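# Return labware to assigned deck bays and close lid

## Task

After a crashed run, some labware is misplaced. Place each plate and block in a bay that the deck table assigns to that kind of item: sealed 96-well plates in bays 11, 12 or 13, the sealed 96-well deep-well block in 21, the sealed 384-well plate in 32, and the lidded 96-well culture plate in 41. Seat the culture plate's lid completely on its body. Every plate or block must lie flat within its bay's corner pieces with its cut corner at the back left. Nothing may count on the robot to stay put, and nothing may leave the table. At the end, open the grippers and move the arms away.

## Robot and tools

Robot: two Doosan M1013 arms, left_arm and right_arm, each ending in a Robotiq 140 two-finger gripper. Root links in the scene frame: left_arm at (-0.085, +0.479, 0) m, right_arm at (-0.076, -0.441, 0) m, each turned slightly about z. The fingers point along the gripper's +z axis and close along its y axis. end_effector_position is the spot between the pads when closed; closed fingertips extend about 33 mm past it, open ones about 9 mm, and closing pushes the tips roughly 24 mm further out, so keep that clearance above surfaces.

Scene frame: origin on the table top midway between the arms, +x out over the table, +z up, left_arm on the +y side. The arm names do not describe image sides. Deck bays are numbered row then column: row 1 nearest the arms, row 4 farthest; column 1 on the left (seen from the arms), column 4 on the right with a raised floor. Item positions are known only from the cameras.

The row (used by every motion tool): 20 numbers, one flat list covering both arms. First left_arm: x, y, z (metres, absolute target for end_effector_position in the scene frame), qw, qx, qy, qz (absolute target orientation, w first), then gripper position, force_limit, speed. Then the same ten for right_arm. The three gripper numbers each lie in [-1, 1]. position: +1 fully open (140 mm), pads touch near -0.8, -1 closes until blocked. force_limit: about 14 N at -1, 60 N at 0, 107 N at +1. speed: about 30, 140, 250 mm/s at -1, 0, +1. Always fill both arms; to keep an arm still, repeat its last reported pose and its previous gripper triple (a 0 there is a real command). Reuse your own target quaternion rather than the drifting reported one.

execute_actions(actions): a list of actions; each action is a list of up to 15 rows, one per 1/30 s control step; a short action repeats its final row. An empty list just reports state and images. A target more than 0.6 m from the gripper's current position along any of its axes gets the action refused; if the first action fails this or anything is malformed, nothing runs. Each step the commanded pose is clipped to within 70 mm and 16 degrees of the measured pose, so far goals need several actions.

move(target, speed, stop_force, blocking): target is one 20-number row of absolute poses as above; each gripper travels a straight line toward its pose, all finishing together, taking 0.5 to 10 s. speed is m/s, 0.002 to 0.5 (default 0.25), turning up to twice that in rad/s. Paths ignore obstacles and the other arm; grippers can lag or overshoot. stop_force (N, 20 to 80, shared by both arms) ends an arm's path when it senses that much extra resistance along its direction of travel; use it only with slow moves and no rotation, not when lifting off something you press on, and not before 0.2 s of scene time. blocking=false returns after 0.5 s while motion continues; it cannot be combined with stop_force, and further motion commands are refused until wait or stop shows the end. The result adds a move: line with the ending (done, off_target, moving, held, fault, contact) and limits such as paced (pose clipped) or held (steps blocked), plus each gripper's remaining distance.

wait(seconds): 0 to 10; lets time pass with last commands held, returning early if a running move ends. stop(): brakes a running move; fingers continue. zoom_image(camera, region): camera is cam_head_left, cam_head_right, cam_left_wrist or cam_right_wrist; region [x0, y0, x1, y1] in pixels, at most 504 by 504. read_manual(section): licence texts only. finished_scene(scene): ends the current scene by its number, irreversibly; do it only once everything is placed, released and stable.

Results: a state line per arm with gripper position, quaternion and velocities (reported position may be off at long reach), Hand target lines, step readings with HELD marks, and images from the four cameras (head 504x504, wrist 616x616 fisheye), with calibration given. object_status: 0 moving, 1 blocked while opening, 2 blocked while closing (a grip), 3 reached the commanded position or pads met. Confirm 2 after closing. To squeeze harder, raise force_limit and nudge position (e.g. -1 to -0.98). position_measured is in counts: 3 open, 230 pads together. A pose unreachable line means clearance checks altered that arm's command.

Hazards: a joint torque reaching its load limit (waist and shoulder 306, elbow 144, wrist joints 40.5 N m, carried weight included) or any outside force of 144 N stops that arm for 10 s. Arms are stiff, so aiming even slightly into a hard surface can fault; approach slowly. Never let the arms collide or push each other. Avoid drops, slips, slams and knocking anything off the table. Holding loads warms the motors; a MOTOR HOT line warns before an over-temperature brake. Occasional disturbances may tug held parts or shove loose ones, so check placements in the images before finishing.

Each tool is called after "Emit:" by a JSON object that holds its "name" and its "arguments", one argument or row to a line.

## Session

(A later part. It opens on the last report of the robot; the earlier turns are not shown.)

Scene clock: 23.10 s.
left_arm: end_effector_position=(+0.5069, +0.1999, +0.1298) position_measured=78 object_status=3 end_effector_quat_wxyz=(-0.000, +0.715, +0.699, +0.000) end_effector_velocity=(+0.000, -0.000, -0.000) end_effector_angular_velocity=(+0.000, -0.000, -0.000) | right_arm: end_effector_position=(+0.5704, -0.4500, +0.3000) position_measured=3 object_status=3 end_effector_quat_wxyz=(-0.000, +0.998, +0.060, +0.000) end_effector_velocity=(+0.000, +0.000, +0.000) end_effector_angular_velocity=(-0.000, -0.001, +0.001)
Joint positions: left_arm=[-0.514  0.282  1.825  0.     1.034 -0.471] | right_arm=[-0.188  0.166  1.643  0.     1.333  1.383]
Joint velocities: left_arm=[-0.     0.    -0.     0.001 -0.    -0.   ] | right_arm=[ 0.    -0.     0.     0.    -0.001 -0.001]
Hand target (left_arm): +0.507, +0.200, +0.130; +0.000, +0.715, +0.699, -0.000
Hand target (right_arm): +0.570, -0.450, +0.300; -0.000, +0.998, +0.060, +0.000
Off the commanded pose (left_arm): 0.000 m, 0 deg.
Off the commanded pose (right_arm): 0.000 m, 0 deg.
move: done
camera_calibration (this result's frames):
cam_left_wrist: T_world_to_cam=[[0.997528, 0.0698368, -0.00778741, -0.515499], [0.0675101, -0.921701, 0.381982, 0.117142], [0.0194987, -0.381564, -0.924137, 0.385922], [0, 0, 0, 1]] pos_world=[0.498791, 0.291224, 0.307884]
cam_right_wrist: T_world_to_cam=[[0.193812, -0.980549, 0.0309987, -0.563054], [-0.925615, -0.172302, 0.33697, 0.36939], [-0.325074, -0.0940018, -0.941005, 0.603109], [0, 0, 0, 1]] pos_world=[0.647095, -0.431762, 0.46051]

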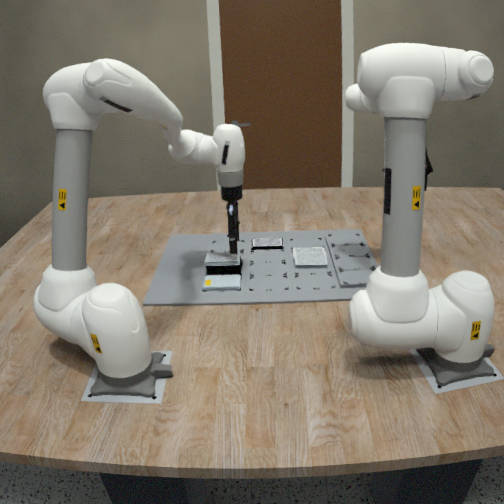

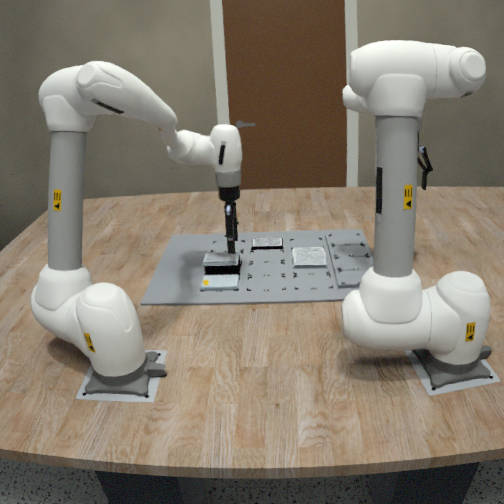

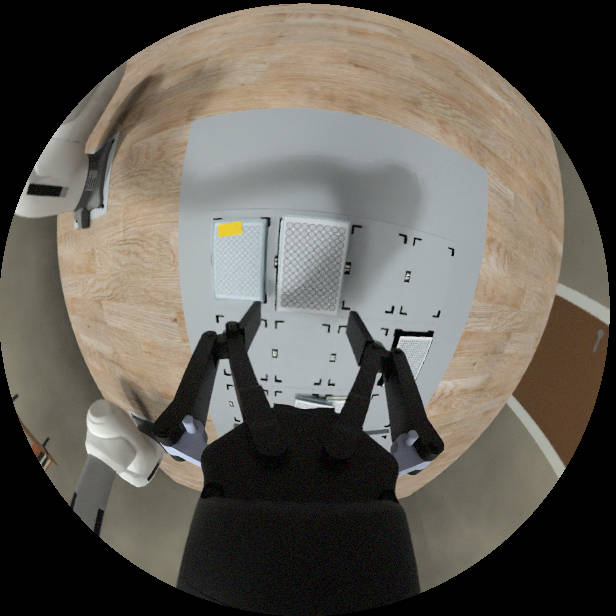

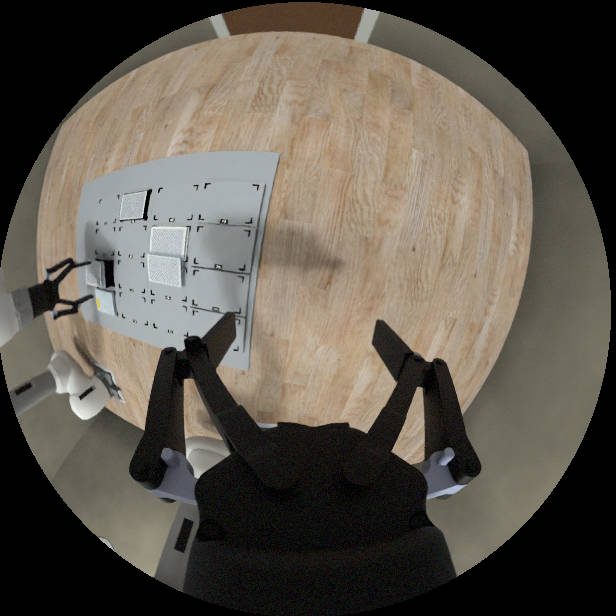

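Emit:
{"name": "move", "arguments": {
  "target": [0.508,0.246,0.11,0,0.7151,0.699,0,0.4,-0.3,0,0.5704,-0.45,0.3,0,0.998,0.06,0,1,0,0],
  "speed": 0.1
}}

Emit:
{"name": "move", "arguments": {
  "target": [0.508,0.246,0.082,0,0.7151,0.699,0,0.4,-0.3,0,0.5704,-0.45,0.3,0,0.998,0.06,0,1,0,0],
  "speed": 0.04,
  "stop_force": 30
}}

Emit:
{"name": "move", "arguments": {
  "target": [0.508,0.246,0.082,0,0.7151,0.699,0,-1,-0.3,-0.5,0.5704,-0.45,0.3,0,0.998,0.06,0,1,0,0],
  "speed": 0.04
}}

Emit:
{"name": "move", "arguments": {
  "target": [0.508,0.246,0.12,0,0.7151,0.699,0,-1,-0.3,-0.5,0.5704,-0.45,0.3,0,0.998,0.06,0,1,0,0],
  "speed": 0.06
}}

Emit:
{"name": "zoom_image", "arguments": {
  "camera": "cam_left_wrist",
  "region": [200,180,420,420]
}}

Scene clock: 24.53 s.
left_arm: end_effector_position=(+0.5081, +0.2461, +0.1100) position_measured=78 object_status=3 end_effector_quat_wxyz=(+0.000, +0.715, +0.699, +0.000) end_effector_velocity=(+0.001, -0.001, +0.001) end_effector_angular_velocity=(-0.002, -0.000, +0.001) | right_arm: end_effector_position=(+0.5704, -0.4500, +0.3000) position_measured=3 object_status=3 end_effector_quat_wxyz=(-0.000, +0.998, +0.060, +0.000) end_effector_velocity=(-0.000, +0.000, -0.000) end_effector_angular_velocity=(-0.000, +0.001, -0.001)
Joint positions: left_arm=[-0.449  0.275  1.876  0.     0.99  -0.406] | right_arm=[-0.188  0.166  1.643  0.     1.333  1.383]
Joint velocities: left_arm=[ 0.001 -0.    -0.001 -0.002  0.     0.001] | right_arm=[ 0.     0.    -0.    -0.     0.001  0.001]
Hand target (left_arm): +0.508, +0.246, +0.110; +0.000, +0.715, +0.699, +0.000
Hand target (right_arm): +0.570, -0.450, +0.300; -0.000, +0.998, +0.060, +0.000
Off the commanded pose (left_arm): 0.000 m, 0 deg.
Off the commanded pose (right_arm): 0.000 m, 0 deg.
move: done
camera_calibration (this result's frames):
cam_left_wrist: T_world_to_cam=[[0.997521, 0.0699441, -0.00771875, -0.520056], [0.0675823, -0.92168, 0.382019, 0.167093], [0.0196057, -0.381593, -0.924122, 0.385154], [0, 0, 0, 1]] pos_world=[0.499923, 0.337354, 0.288083]
cam_right_wrist: T_world_to_cam=[[0.193813, -0.980549, 0.0309988, -0.563055], [-0.925615, -0.172302, 0.33697, 0.36939], [-0.325074, -0.094002, -0.941005, 0.603109], [0, 0, 0, 1]] pos_world=[0.647095, -0.431762, 0.460509]

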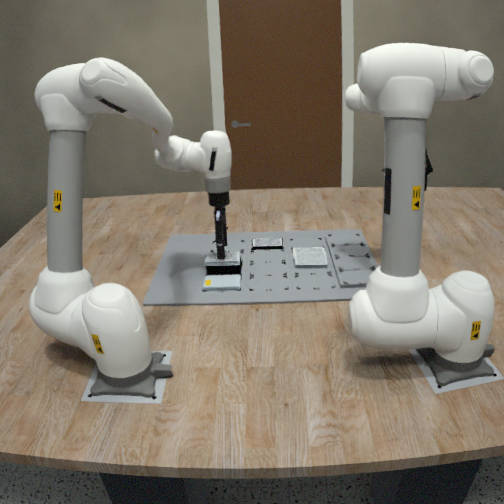

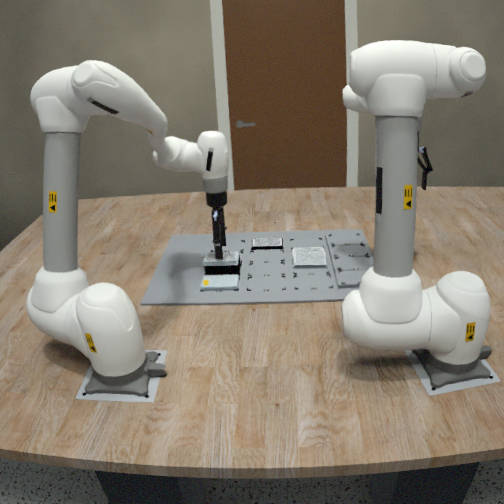

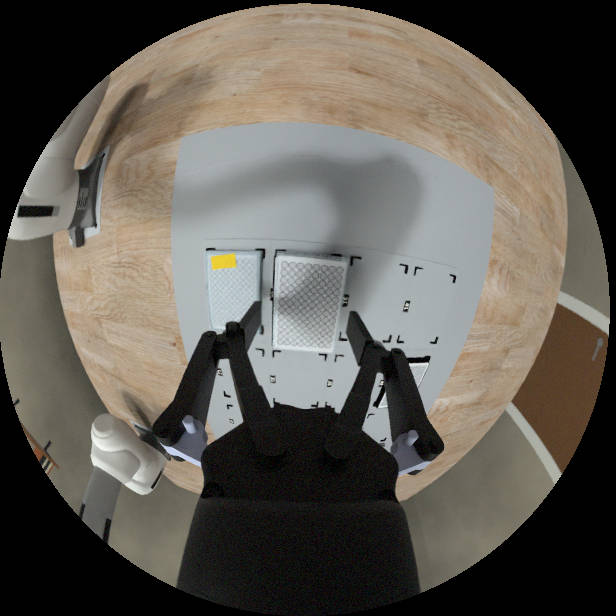

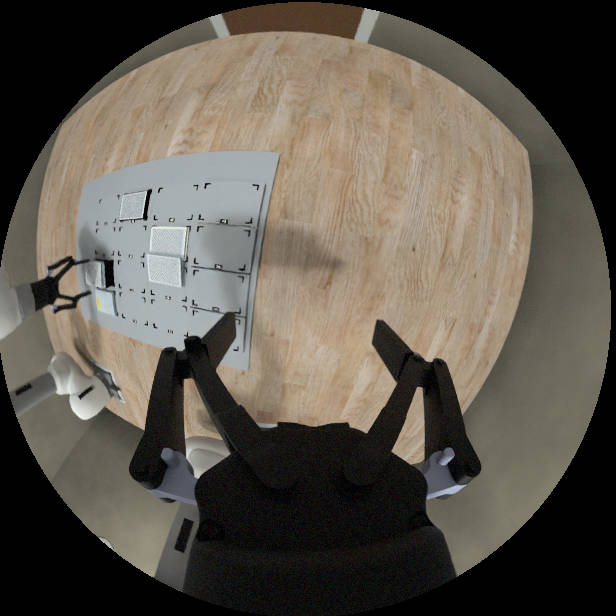

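Scene clock: 25.50 s.
left_arm: end_effector_position=(+0.5080, +0.2460, +0.0820) position_measured=78 object_status=3 end_effector_quat_wxyz=(-0.000, +0.715, +0.699, +0.000) end_effector_velocity=(+0.000, -0.000, +0.001) end_effector_angular_velocity=(-0.002, -0.002, +0.000) | right_arm: end_effector_position=(+0.5704, -0.4500, +0.3000) position_measured=3 object_status=3 end_effector_quat_wxyz=(-0.000, +0.998, +0.060, +0.000) end_effector_velocity=(-0.000, +0.000, -0.000) end_effector_angular_velocity=(+0.000, +0.000, +0.001)
Joint positions: left_arm=[-0.449  0.302  1.9    0.     0.94  -0.406] | right_arm=[-0.188  0.166  1.643  0.     1.333  1.383]
Joint velocities: left_arm=[-0.    -0.001 -0.    -0.001 -0.001  0.   ] | right_arm=[ 0.001  0.     0.     0.     0.    -0.001]
Hand target (left_arm): +0.508, +0.246, +0.082; -0.000, +0.715, +0.699, +0.000
Hand target (right_arm): +0.570, -0.450, +0.300; -0.000, +0.998, +0.060, +0.000
Off the commanded pose (left_arm): 0.000 m, 0 deg.
Off the commanded pose (right_arm): 0.000 m, 0 deg.
move: done
camera_calibration (this result's frames):
cam_left_wrist: T_world_to_cam=[[0.997527, 0.0698464, -0.00782056, -0.52012], [0.067532, -0.921705, 0.381969, 0.177849], [0.0194709, -0.381552, -0.924142, 0.35928], [0, 0, 0, 1]] pos_world=[0.499828, 0.337336, 0.260026]
cam_right_wrist: T_world_to_cam=[[0.193812, -0.980549, 0.0309988, -0.563054], [-0.925615, -0.172301, 0.33697, 0.36939], [-0.325074, -0.0940019, -0.941005, 0.603109], [0, 0, 0, 1]] pos_world=[0.647095, -0.431762, 0.46051]

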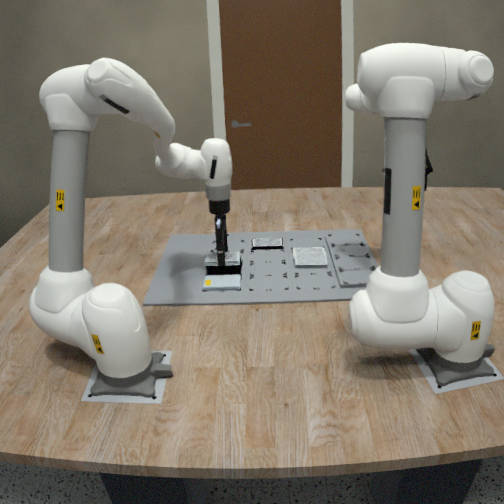

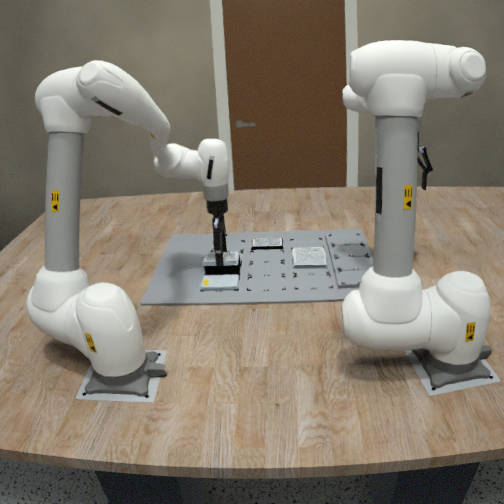

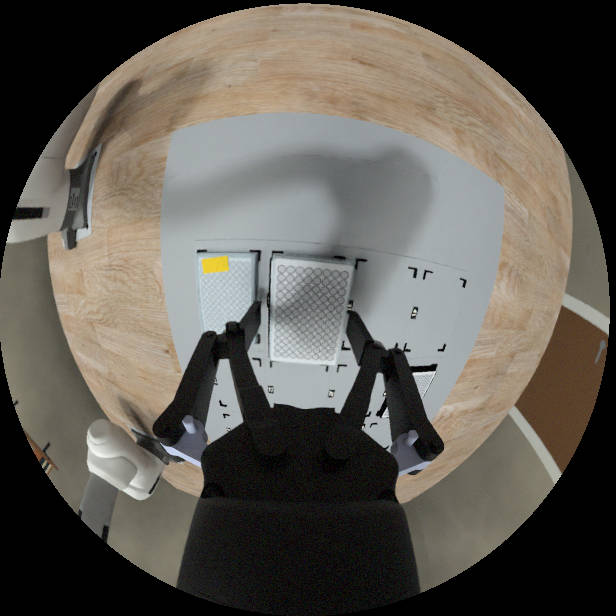

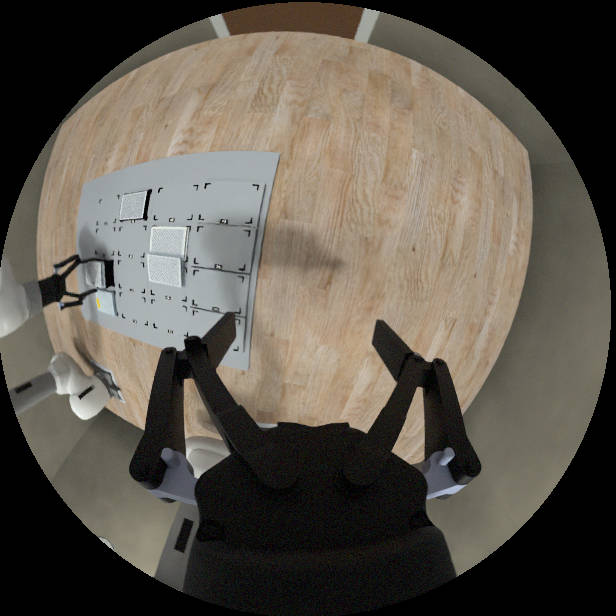

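Scene clock: 26.20 s.
left_arm: end_effector_position=(+0.5080, +0.2460, +0.0820) position_measured=106 object_status=2 end_effector_quat_wxyz=(+0.000, +0.715, +0.699, +0.000) end_effector_velocity=(-0.000, -0.000, +0.000) end_effector_angular_velocity=(-0.001, -0.000, -0.001) | right_arm: end_effector_position=(+0.5704, -0.4500, +0.3000) position_measured=3 object_status=3 end_effector_quat_wxyz=(-0.000, +0.998, +0.060, +0.000) end_effector_velocity=(-0.000, -0.000, -0.000) end_effector_angular_velocity=(-0.000, +0.000, +0.001)
Joint positions: left_arm=[-0.449  0.302  1.9    0.     0.94  -0.406] | right_arm=[-0.188  0.166  1.643  0.     1.333  1.383]
Joint velocities: left_arm=[-0.    -0.     0.    -0.001 -0.     0.001] | right_arm=[-0.001  0.    -0.    -0.     0.    -0.001]
Hand target (left_arm): +0.508, +0.246, +0.082; +0.000, +0.715, +0.699, -0.000
Hand target (right_arm): +0.570, -0.450, +0.300; -0.000, +0.998, +0.060, +0.000
Off the commanded pose (left_arm): 0.000 m, 0 deg.
Off the commanded pose (right_arm): 0.000 m, 0 deg.
move: done
camera_calibration (this result's frames):
cam_left_wrist: T_world_to_cam=[[0.997529, 0.0698253, -0.00773111, -0.520179], [0.0674774, -0.92169, 0.382014, 0.177807], [0.0195485, -0.381592, -0.924124, 0.359279], [0, 0, 0, 1]] pos_world=[0.499873, 0.337302, 0.260072]
cam_right_wrist: T_world_to_cam=[[0.193813, -0.980549, 0.0309987, -0.563054], [-0.925615, -0.172302, 0.33697, 0.36939], [-0.325074, -0.0940018, -0.941005, 0.603109], [0, 0, 0, 1]] pos_world=[0.647095, -0.431762, 0.460509]

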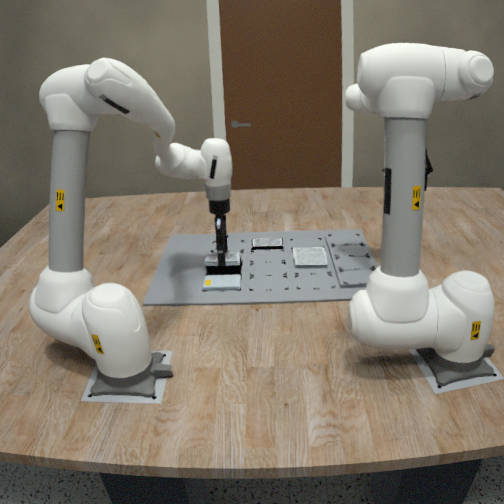

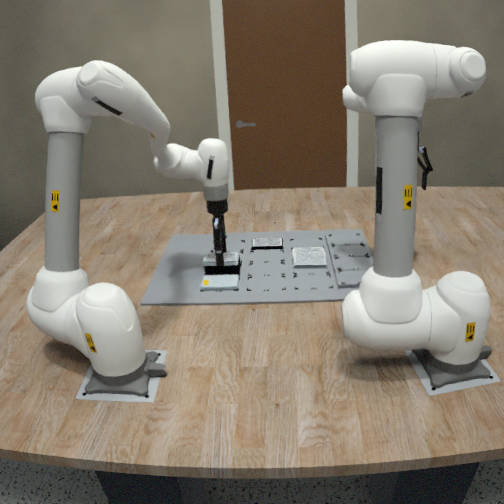

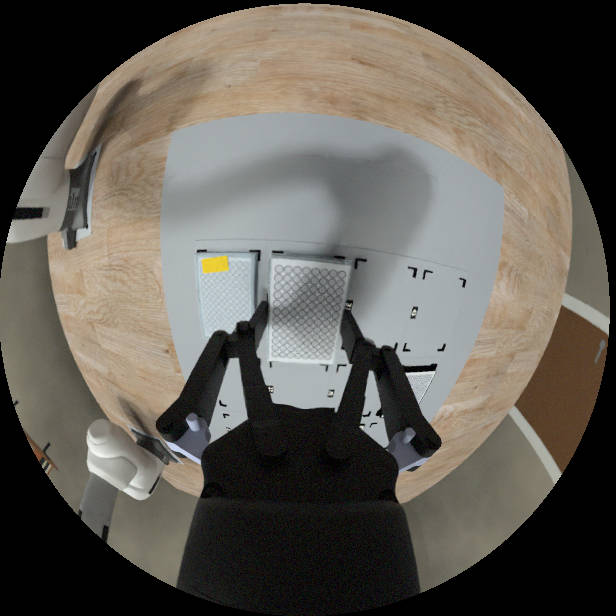

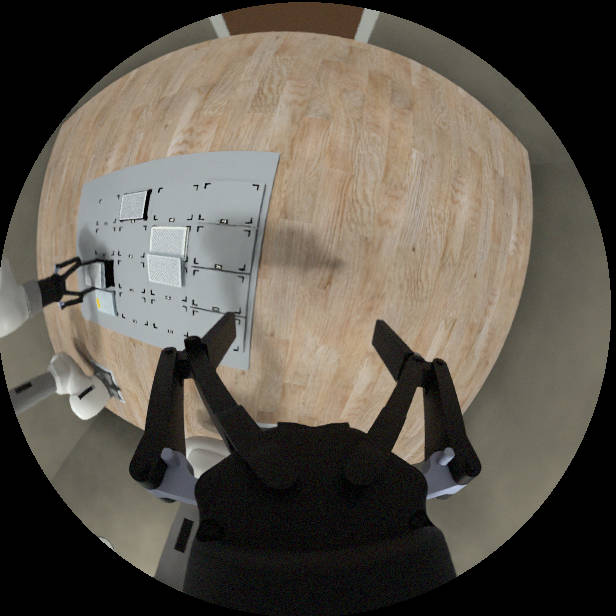

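Scene clock: 27.10 s.
left_arm: end_effector_position=(+0.5080, +0.2460, +0.1200) position_measured=106 object_status=2 end_effector_quat_wxyz=(+0.000, +0.715, +0.699, +0.000) end_effector_velocity=(+0.000, -0.000, -0.001) end_effector_angular_velocity=(+0.000, +0.000, +0.001) | right_arm: end_effector_position=(+0.5704, -0.4500, +0.3000) position_measured=3 object_status=3 end_effector_quat_wxyz=(-0.000, +0.998, +0.060, +0.000) end_effector_velocity=(-0.000, -0.001, +0.000) end_effector_angular_velocity=(-0.000, +0.000, -0.001)
Joint positions: left_arm=[-0.449  0.266  1.867  0.     1.008 -0.406] | right_arm=[-0.188  0.166  1.643  0.     1.333  1.383]
Joint velocities: left_arm=[-0.     0.002 -0.001 -0.    -0.    -0.001] | right_arm=[-0.001 -0.    -0.    -0.     0.001 -0.   ]
Hand target (left_arm): +0.508, +0.246, +0.120; +0.000, +0.715, +0.699, -0.000
Hand target (right_arm): +0.570, -0.450, +0.300; -0.000, +0.998, +0.060, +0.000
Off the commanded pose (left_arm): 0.000 m, 0 deg.
Off the commanded pose (right_arm): 0.000 m, 0 deg.
move: done
camera_calibration (this result's frames):
cam_left_wrist: T_world_to_cam=[[0.997531, 0.0698046, -0.00773521, -0.519867], [0.0674599, -0.921693, 0.38201, 0.163278], [0.0195366, -0.381589, -0.924126, 0.394432], [0, 0, 0, 1]] pos_world=[0.499863, 0.337292, 0.29811]
cam_right_wrist: T_world_to_cam=[[0.193813, -0.980549, 0.0309989, -0.563054], [-0.925615, -0.172302, 0.33697, 0.36939], [-0.325074, -0.094002, -0.941005, 0.603109], [0, 0, 0, 1]] pos_world=[0.647095, -0.431762, 0.460509]

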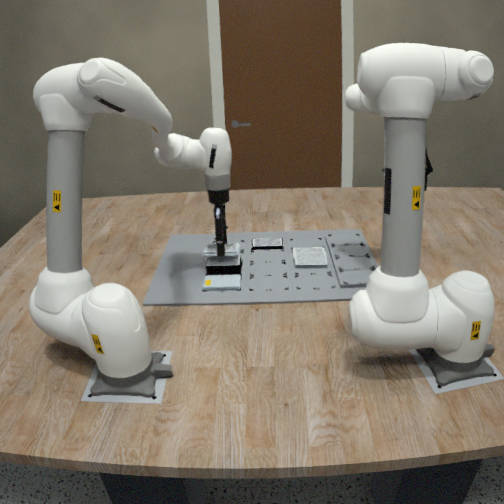

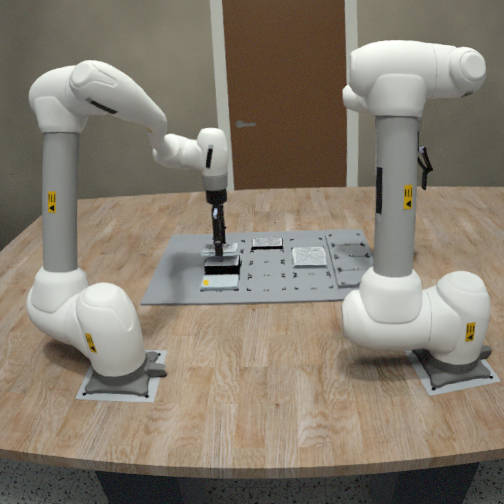

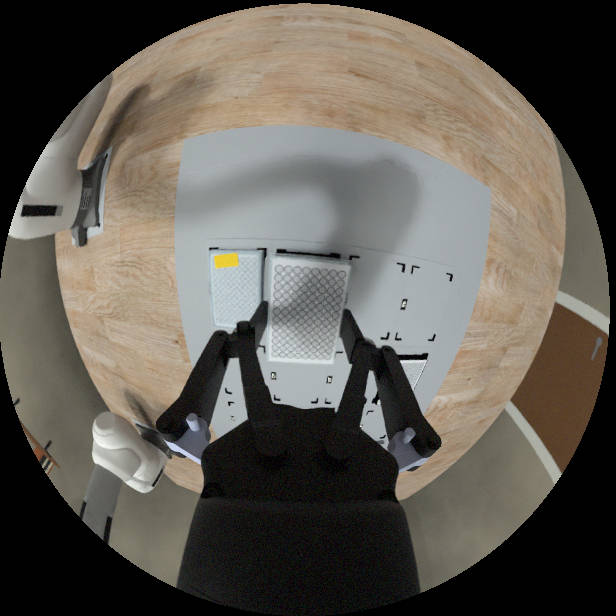

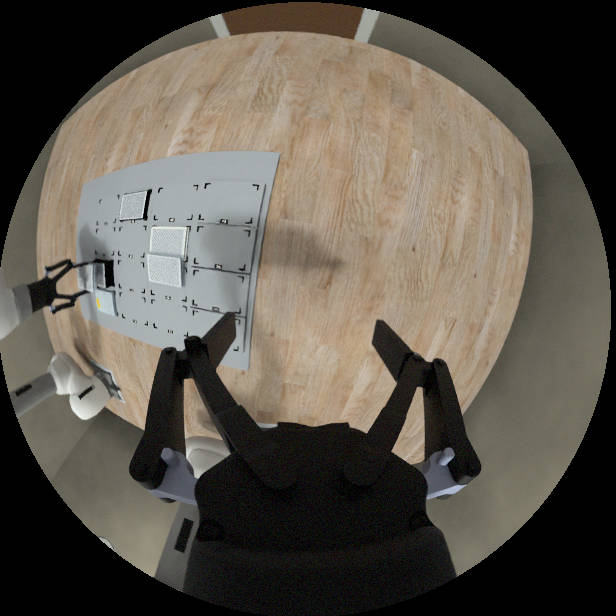

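Region (200, 180, 420, 420) of cam_left_wrist's 616x616 image, scaled by 2.100, with more detail than that image has; it fills the left 462 columns of this view, and the rest is white.

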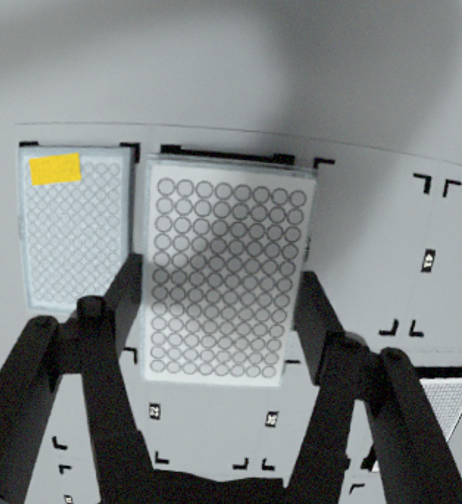

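Emit:
{"name": "move", "arguments": {
  "target": [0.7195,-0.088,0.1,0,0.7151,0.699,0,-1,-0.3,-0.5,0.5704,-0.45,0.3,0,0.998,0.06,0,1,0,0],
  "speed": 0.2
}}

Emit:
{"name": "move", "arguments": {
  "target": [0.7195,-0.088,0.046,0,0.7151,0.699,0,-1,-0.3,-0.5,0.5704,-0.45,0.3,0,0.998,0.06,0,1,0,0],
  "speed": 0.05
}}

Emit:
{"name": "zoom_image", "arguments": {
  "camera": "cam_left_wrist",
  "region": [200,180,420,420]
}}

Emit:
{"name": "zoom_image", "arguments": {
  "camera": "cam_right_wrist",
  "region": [100,140,280,300]
}}

Scene clock: 29.87 s.
left_arm: end_effector_position=(+0.7188, -0.0883, +0.0996) position_measured=106 object_status=2 end_effector_quat_wxyz=(-0.000, +0.715, +0.699, -0.000) end_effector_velocity=(-0.001, -0.000, -0.002) end_effector_angular_velocity=(+0.001, +0.002, -0.001) | right_arm: end_effector_position=(+0.5704, -0.4500, +0.3000) position_measured=3 object_status=3 end_effector_quat_wxyz=(-0.000, +0.998, +0.060, +0.000) end_effector_velocity=(+0.000, -0.000, +0.000) end_effector_angular_velocity=(-0.000, -0.001, -0.000)
Joint positions: left_arm=[-0.671  0.801  1.046 -0.     1.295 -0.627] | right_arm=[-0.188  0.166  1.643  0.     1.333  1.383]
Joint velocities: left_arm=[-0.001  0.002  0.001 -0.    -0.    -0.   ] | right_arm=[ 0. -0.  0. -0. -0.  0.]
Hand target (left_arm): +0.719, -0.088, +0.100; -0.000, +0.715, +0.699, -0.000
Hand target (right_arm): +0.570, -0.450, +0.300; -0.000, +0.998, +0.060, +0.000
Off the commanded pose (left_arm): 0.001 m, 0 deg.
Off the commanded pose (right_arm): 0.000 m, 0 deg.
move: done
camera_calibration (this result's frames):
cam_left_wrist: T_world_to_cam=[[0.997548, 0.0695339, -0.00791478, -0.706951], [0.0672789, -0.921719, 0.381979, -0.151147], [0.0192653, -0.381575, -0.924137, 0.244027], [0, 0, 0, 1]] pos_world=[0.710685, 0.00295705, 0.277654]
cam_right_wrist: T_world_to_cam=[[0.193812, -0.980549, 0.0309988, -0.563054], [-0.925615, -0.172302, 0.33697, 0.36939], [-0.325074, -0.094002, -0.941005, 0.603109], [0, 0, 0, 1]] pos_world=[0.647095, -0.431762, 0.460509]

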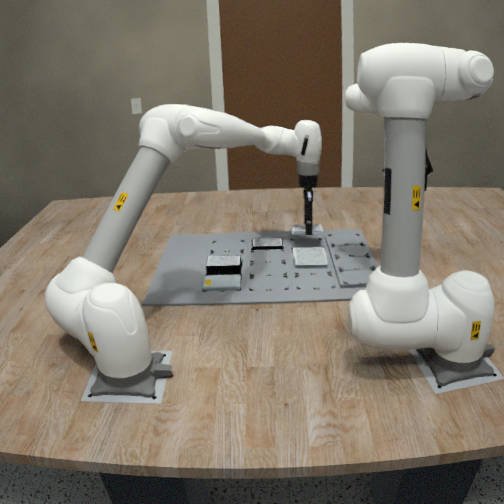

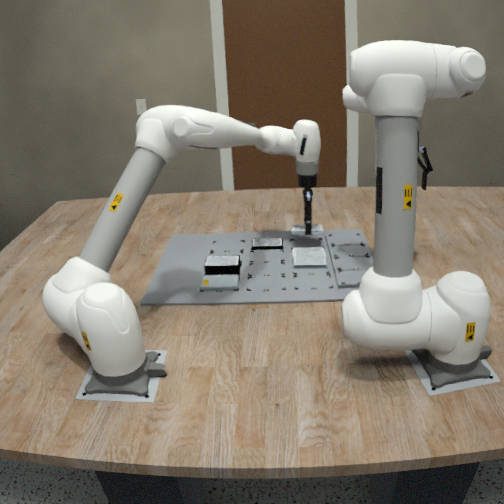

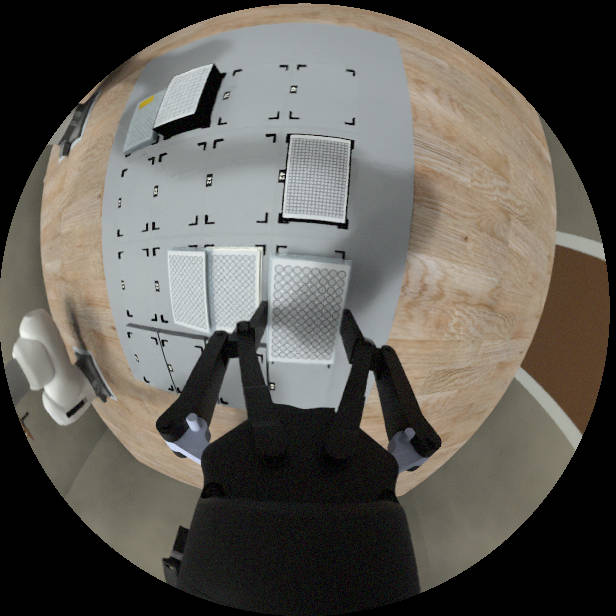

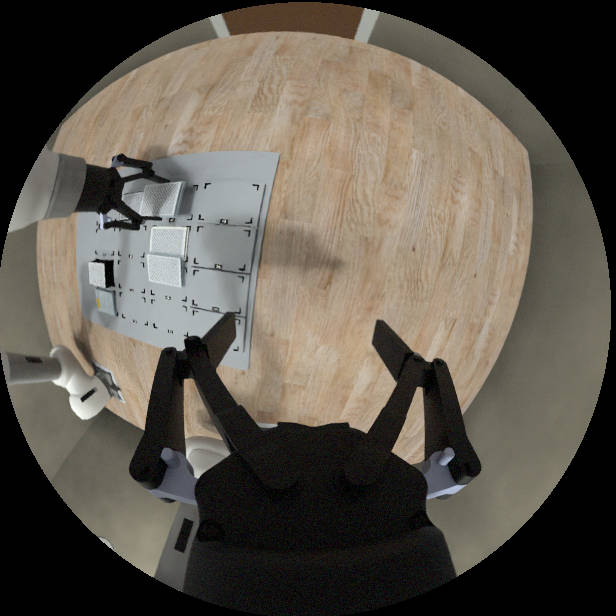

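Scene clock: 31.20 s.
left_arm: end_effector_position=(+0.7195, -0.0879, +0.0459) position_measured=106 object_status=2 end_effector_quat_wxyz=(-0.000, +0.715, +0.699, +0.000) end_effector_velocity=(-0.000, +0.000, +0.000) end_effector_angular_velocity=(-0.001, +0.001, -0.001) | right_arm: end_effector_position=(+0.5704, -0.4500, +0.3000) position_measured=3 object_status=3 end_effector_quat_wxyz=(-0.000, +0.998, +0.060, +0.000) end_effector_velocity=(+0.000, -0.000, -0.000) end_effector_angular_velocity=(-0.000, -0.001, +0.000)
Joint positions: left_arm=[-0.67   0.831  1.09   0.     1.221 -0.627] | right_arm=[-0.188  0.166  1.643  0.     1.333  1.383]
Joint velocities: left_arm=[ 0.    -0.     0.    -0.001  0.     0.002] | right_arm=[ 0.     0.    -0.    -0.    -0.001 -0.   ]
Hand target (left_arm): +0.719, -0.088, +0.046; -0.000, +0.715, +0.699, +0.000
Hand target (right_arm): +0.570, -0.450, +0.300; -0.000, +0.998, +0.060, +0.000
Off the commanded pose (left_arm): 0.000 m, 0 deg.
Off the commanded pose (right_arm): 0.000 m, 0 deg.
move: done
camera_calibration (this result's frames):
cam_left_wrist: T_world_to_cam=[[0.997516, 0.0699953, -0.00784301, -0.708018], [0.0676793, -0.921718, 0.38191, -0.13058], [0.0195029, -0.381493, -0.924166, 0.194399], [0, 0, 0, 1]] pos_world=[0.711306, 0.00336136, 0.223974]
cam_right_wrist: T_world_to_cam=[[0.193813, -0.980549, 0.0309988, -0.563054], [-0.925615, -0.172302, 0.33697, 0.36939], [-0.325074, -0.094002, -0.941005, 0.603109], [0, 0, 0, 1]] pos_world=[0.647095, -0.431762, 0.460509]

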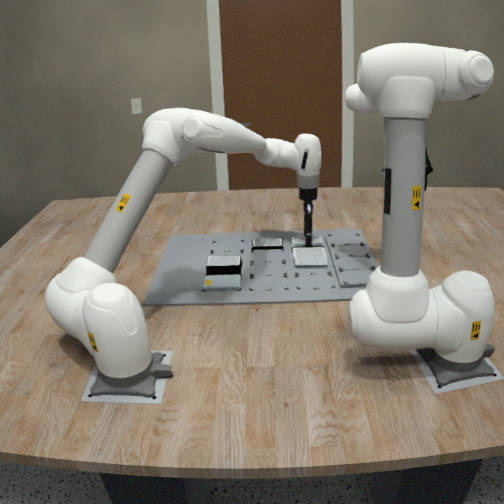

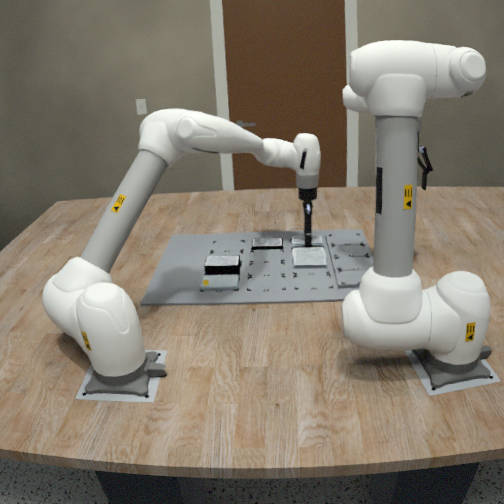

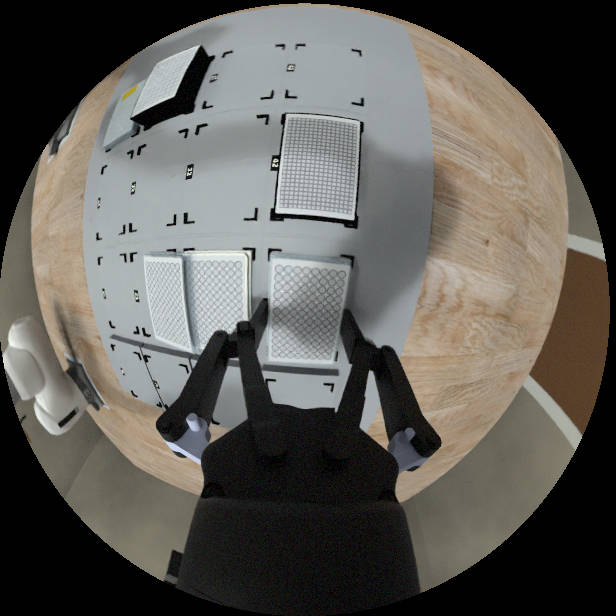

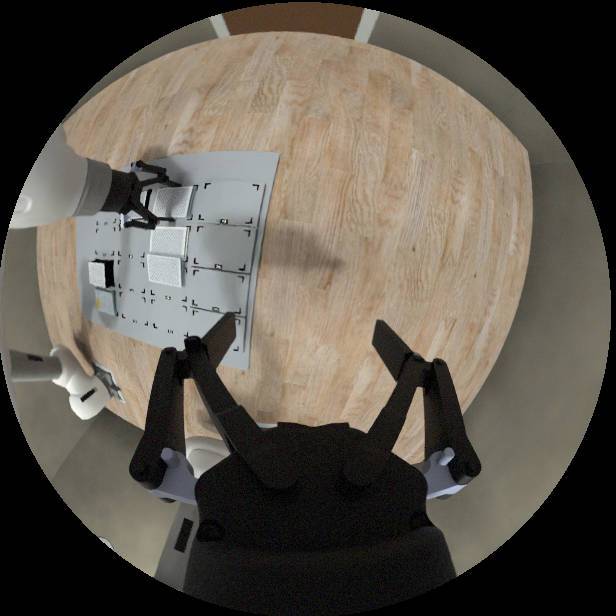

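Region (200, 180, 420, 420) of cam_left_wrist's 616x616 image, scaled by 2.100, with more detail than that image has; it fills the left 462 columns of this view, and the rest is white.

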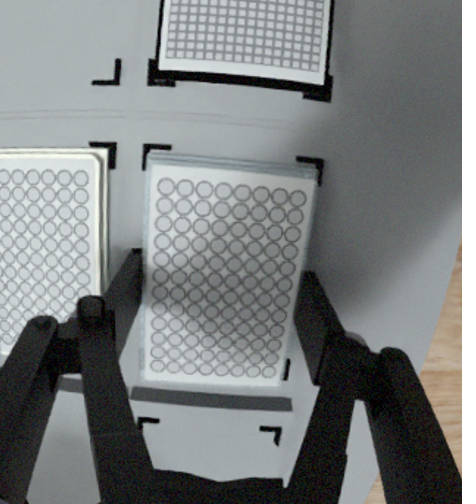

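Region (100, 140, 280, 300) of cam_right_wrist's 616x616 image, scaled by 2.800, with more detail than that image has.

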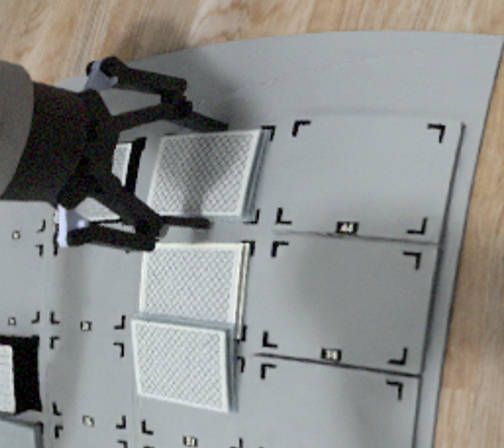

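Emit:
{"name": "move", "arguments": {
  "target": [0.7205,-0.0865,0.043,0,0.7151,0.699,0,-1,-0.3,-0.5,0.5704,-0.45,0.3,0,0.998,0.06,0,1,0,0],
  "speed": 0.01
}}

Emit:
{"name": "move", "arguments": {
  "target": [0.7205,-0.0865,0.034,0,0.7151,0.699,0,-1,-0.3,-0.5,0.5704,-0.45,0.3,0,0.998,0.06,0,1,0,0],
  "speed": 0.004,
  "stop_force": 20
}}

Emit:
{"name": "zoom_image", "arguments": {
  "camera": "cam_left_wrist",
  "region": [200,180,420,420]
}}

Emit:
{"name": "zoom_image", "arguments": {
  "camera": "cam_right_wrist",
  "region": [100,140,280,300]
}}

Scene clock: 32.30 s.
left_arm: end_effector_position=(+0.7205, -0.0865, +0.0431) position_measured=106 object_status=2 end_effector_quat_wxyz=(+0.000, +0.715, +0.699, +0.000) end_effector_velocity=(-0.000, +0.000, -0.001) end_effector_angular_velocity=(-0.000, +0.002, +0.001) | right_arm: end_effector_position=(+0.5704, -0.4500, +0.3000) position_measured=3 object_status=3 end_effector_quat_wxyz=(-0.000, +0.998, +0.060, +0.000) end_effector_velocity=(+0.000, +0.000, -0.000) end_effector_angular_velocity=(-0.000, -0.000, +0.001)
Joint positions: left_arm=[-0.668  0.833  1.092  0.     1.217 -0.625] | right_arm=[-0.188  0.166  1.643  0.     1.333  1.383]
Joint velocities: left_arm=[ 0.001  0.001  0.001 -0.001 -0.     0.   ] | right_arm=[ 0.     0.     0.    -0.    -0.001 -0.   ]
Hand target (left_arm): +0.721, -0.086, +0.043; +0.000, +0.715, +0.699, +0.000
Hand target (right_arm): +0.570, -0.450, +0.300; -0.000, +0.998, +0.060, +0.000
Off the commanded pose (left_arm): 0.000 m, 0 deg.
Off the commanded pose (right_arm): 0.000 m, 0 deg.
move: done
camera_calibration (this result's frames):
cam_left_wrist: T_world_to_cam=[[0.997526, 0.0698656, -0.00772858, -0.709196], [0.0675139, -0.921692, 0.382003, -0.128141], [0.0195655, -0.38158, -0.924129, 0.192229], [0, 0, 0, 1]] pos_world=[0.712332, 0.00479311, 0.221113]
cam_right_wrist: T_world_to_cam=[[0.193813, -0.980549, 0.0309987, -0.563054], [-0.925615, -0.172302, 0.33697, 0.36939], [-0.325074, -0.0940019, -0.941005, 0.603109], [0, 0, 0, 1]] pos_world=[0.647095, -0.431762, 0.46051]

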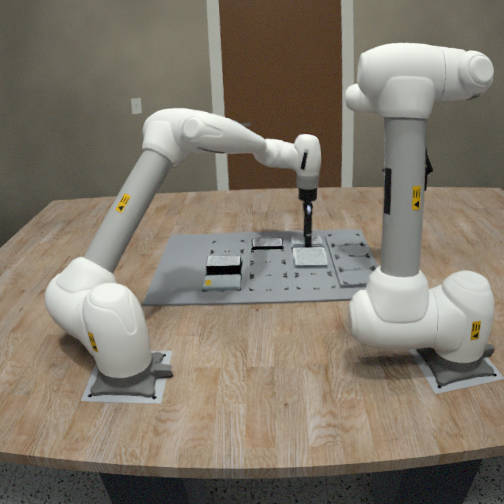

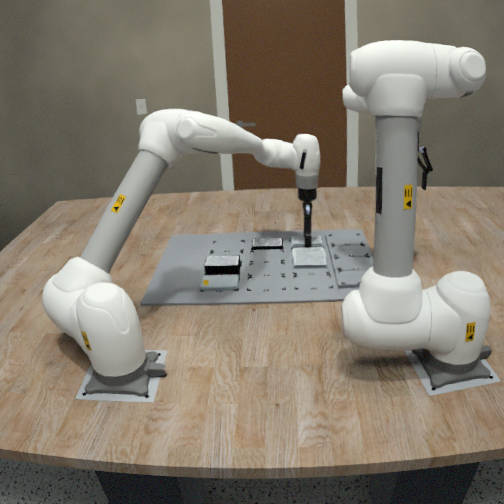

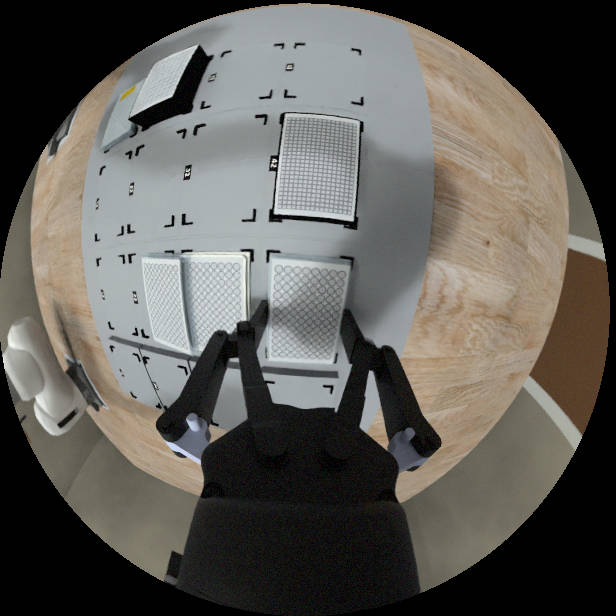

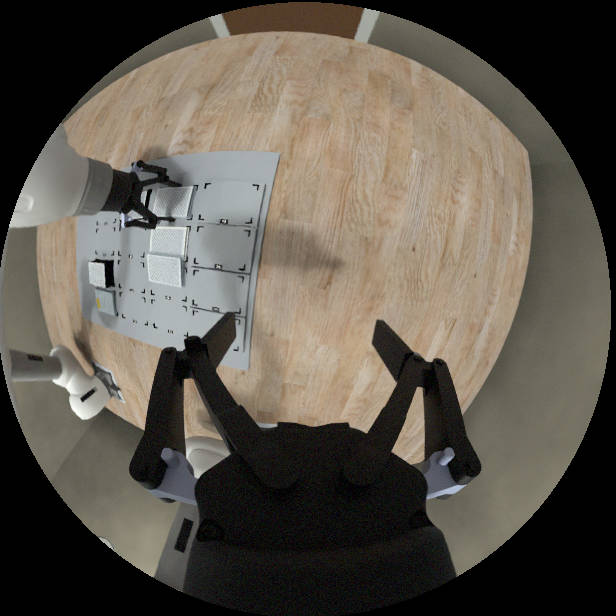

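Scene clock: 32.87 s.
left_arm: end_effector_position=(+0.7205, -0.0865, +0.0421) position_measured=106 object_status=2 end_effector_quat_wxyz=(+0.000, +0.715, +0.699, +0.000) end_effector_velocity=(+0.000, -0.000, +0.001) end_effector_angular_velocity=(+0.000, +0.000, -0.000) | right_arm: end_effector_position=(+0.5704, -0.4500, +0.3000) position_measured=3 object_status=3 end_effector_quat_wxyz=(-0.000, +0.998, +0.060, +0.000) end_effector_velocity=(+0.000, +0.000, -0.000) end_effector_angular_velocity=(-0.000, -0.001, +0.001)
Joint positions: left_arm=[-0.668  0.834  1.092  0.     1.215 -0.625] | right_arm=[-0.188  0.166  1.643  0.     1.333  1.383]
Joint velocities: left_arm=[ 0.    -0.    -0.002 -0.     0.002  0.   ] | right_arm=[ 0.     0.     0.    -0.    -0.001 -0.001]
Hand target (left_arm): +0.721, -0.087, +0.042; +0.000, +0.715, +0.699, +0.000
Hand target (right_arm): +0.570, -0.450, +0.300; -0.000, +0.998, +0.060, +0.000
Off the commanded pose (left_arm): 0.008 m, 0 deg.
Off the commanded pose (right_arm): 0.000 m, 0 deg.
move: contact (left_arm)
camera_calibration (this result's frames):
cam_left_wrist: T_world_to_cam=[[0.997527, 0.0698658, -0.00763752, -0.709219], [0.0674778, -0.921664, 0.382077, -0.127757], [0.0196549, -0.381647, -0.924099, 0.191272], [0, 0, 0, 1]] pos_world=[0.712327, 0.00479933, 0.220151]
cam_right_wrist: T_world_to_cam=[[0.193813, -0.980549, 0.0309988, -0.563054], [-0.925615, -0.172302, 0.33697, 0.36939], [-0.325074, -0.0940019, -0.941005, 0.603109], [0, 0, 0, 1]] pos_world=[0.647095, -0.431762, 0.460509]

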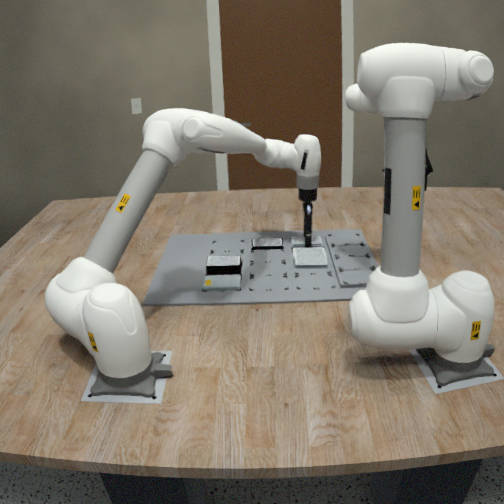

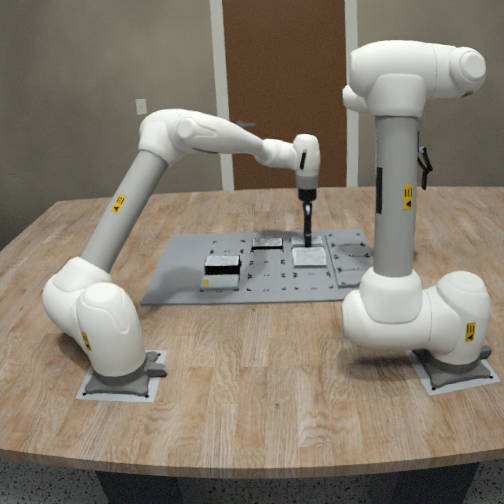

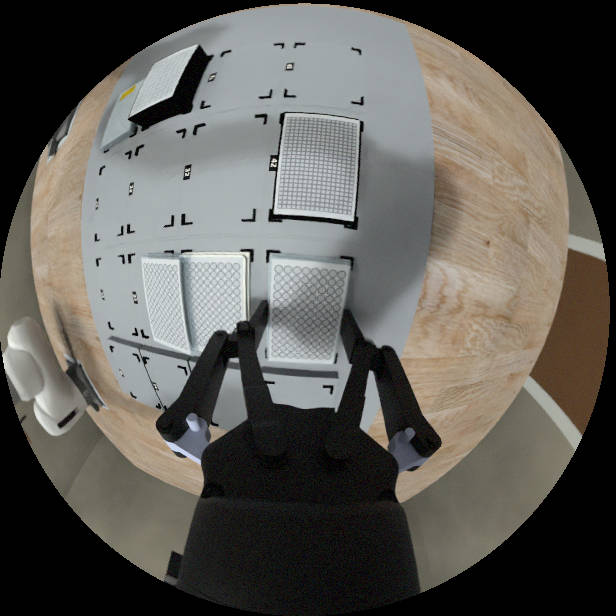

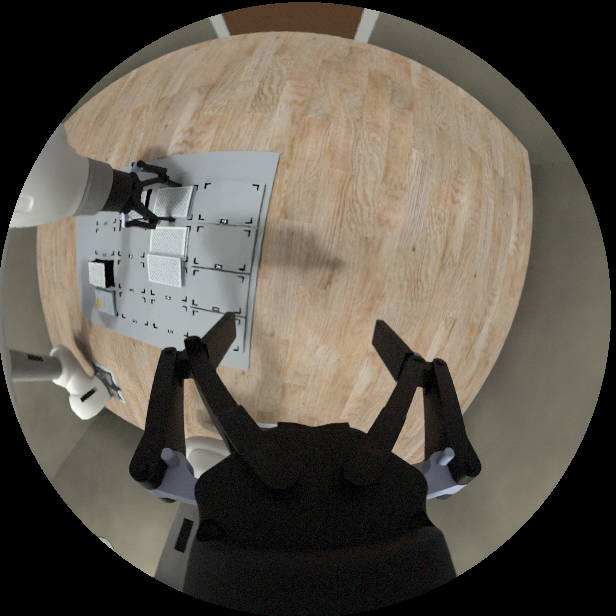

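Region (200, 180, 420, 420) of cam_left_wrist's 616x616 image, scaled by 2.100, with more detail than that image has; it fills the left 462 columns of this view, and the rest is white.

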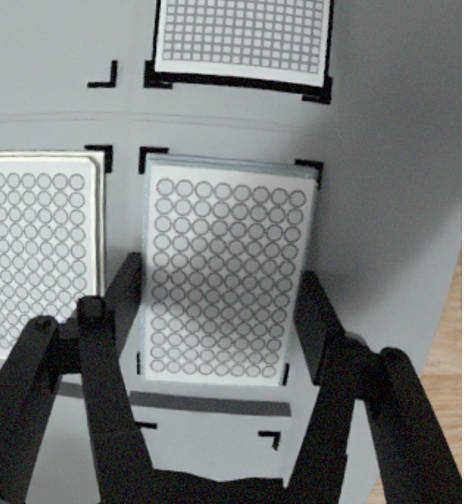

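Region (100, 140, 280, 300) of cam_right_wrist's 616x616 image, scaled by 2.800, with more detail than that image has.

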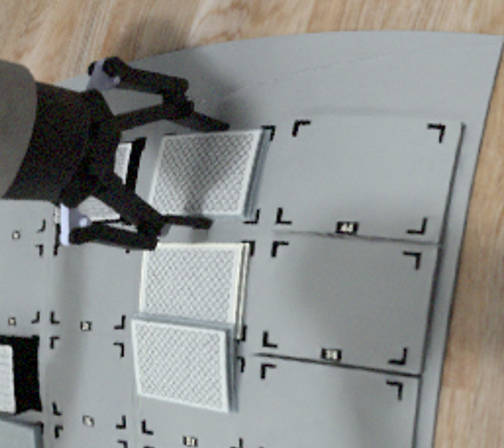

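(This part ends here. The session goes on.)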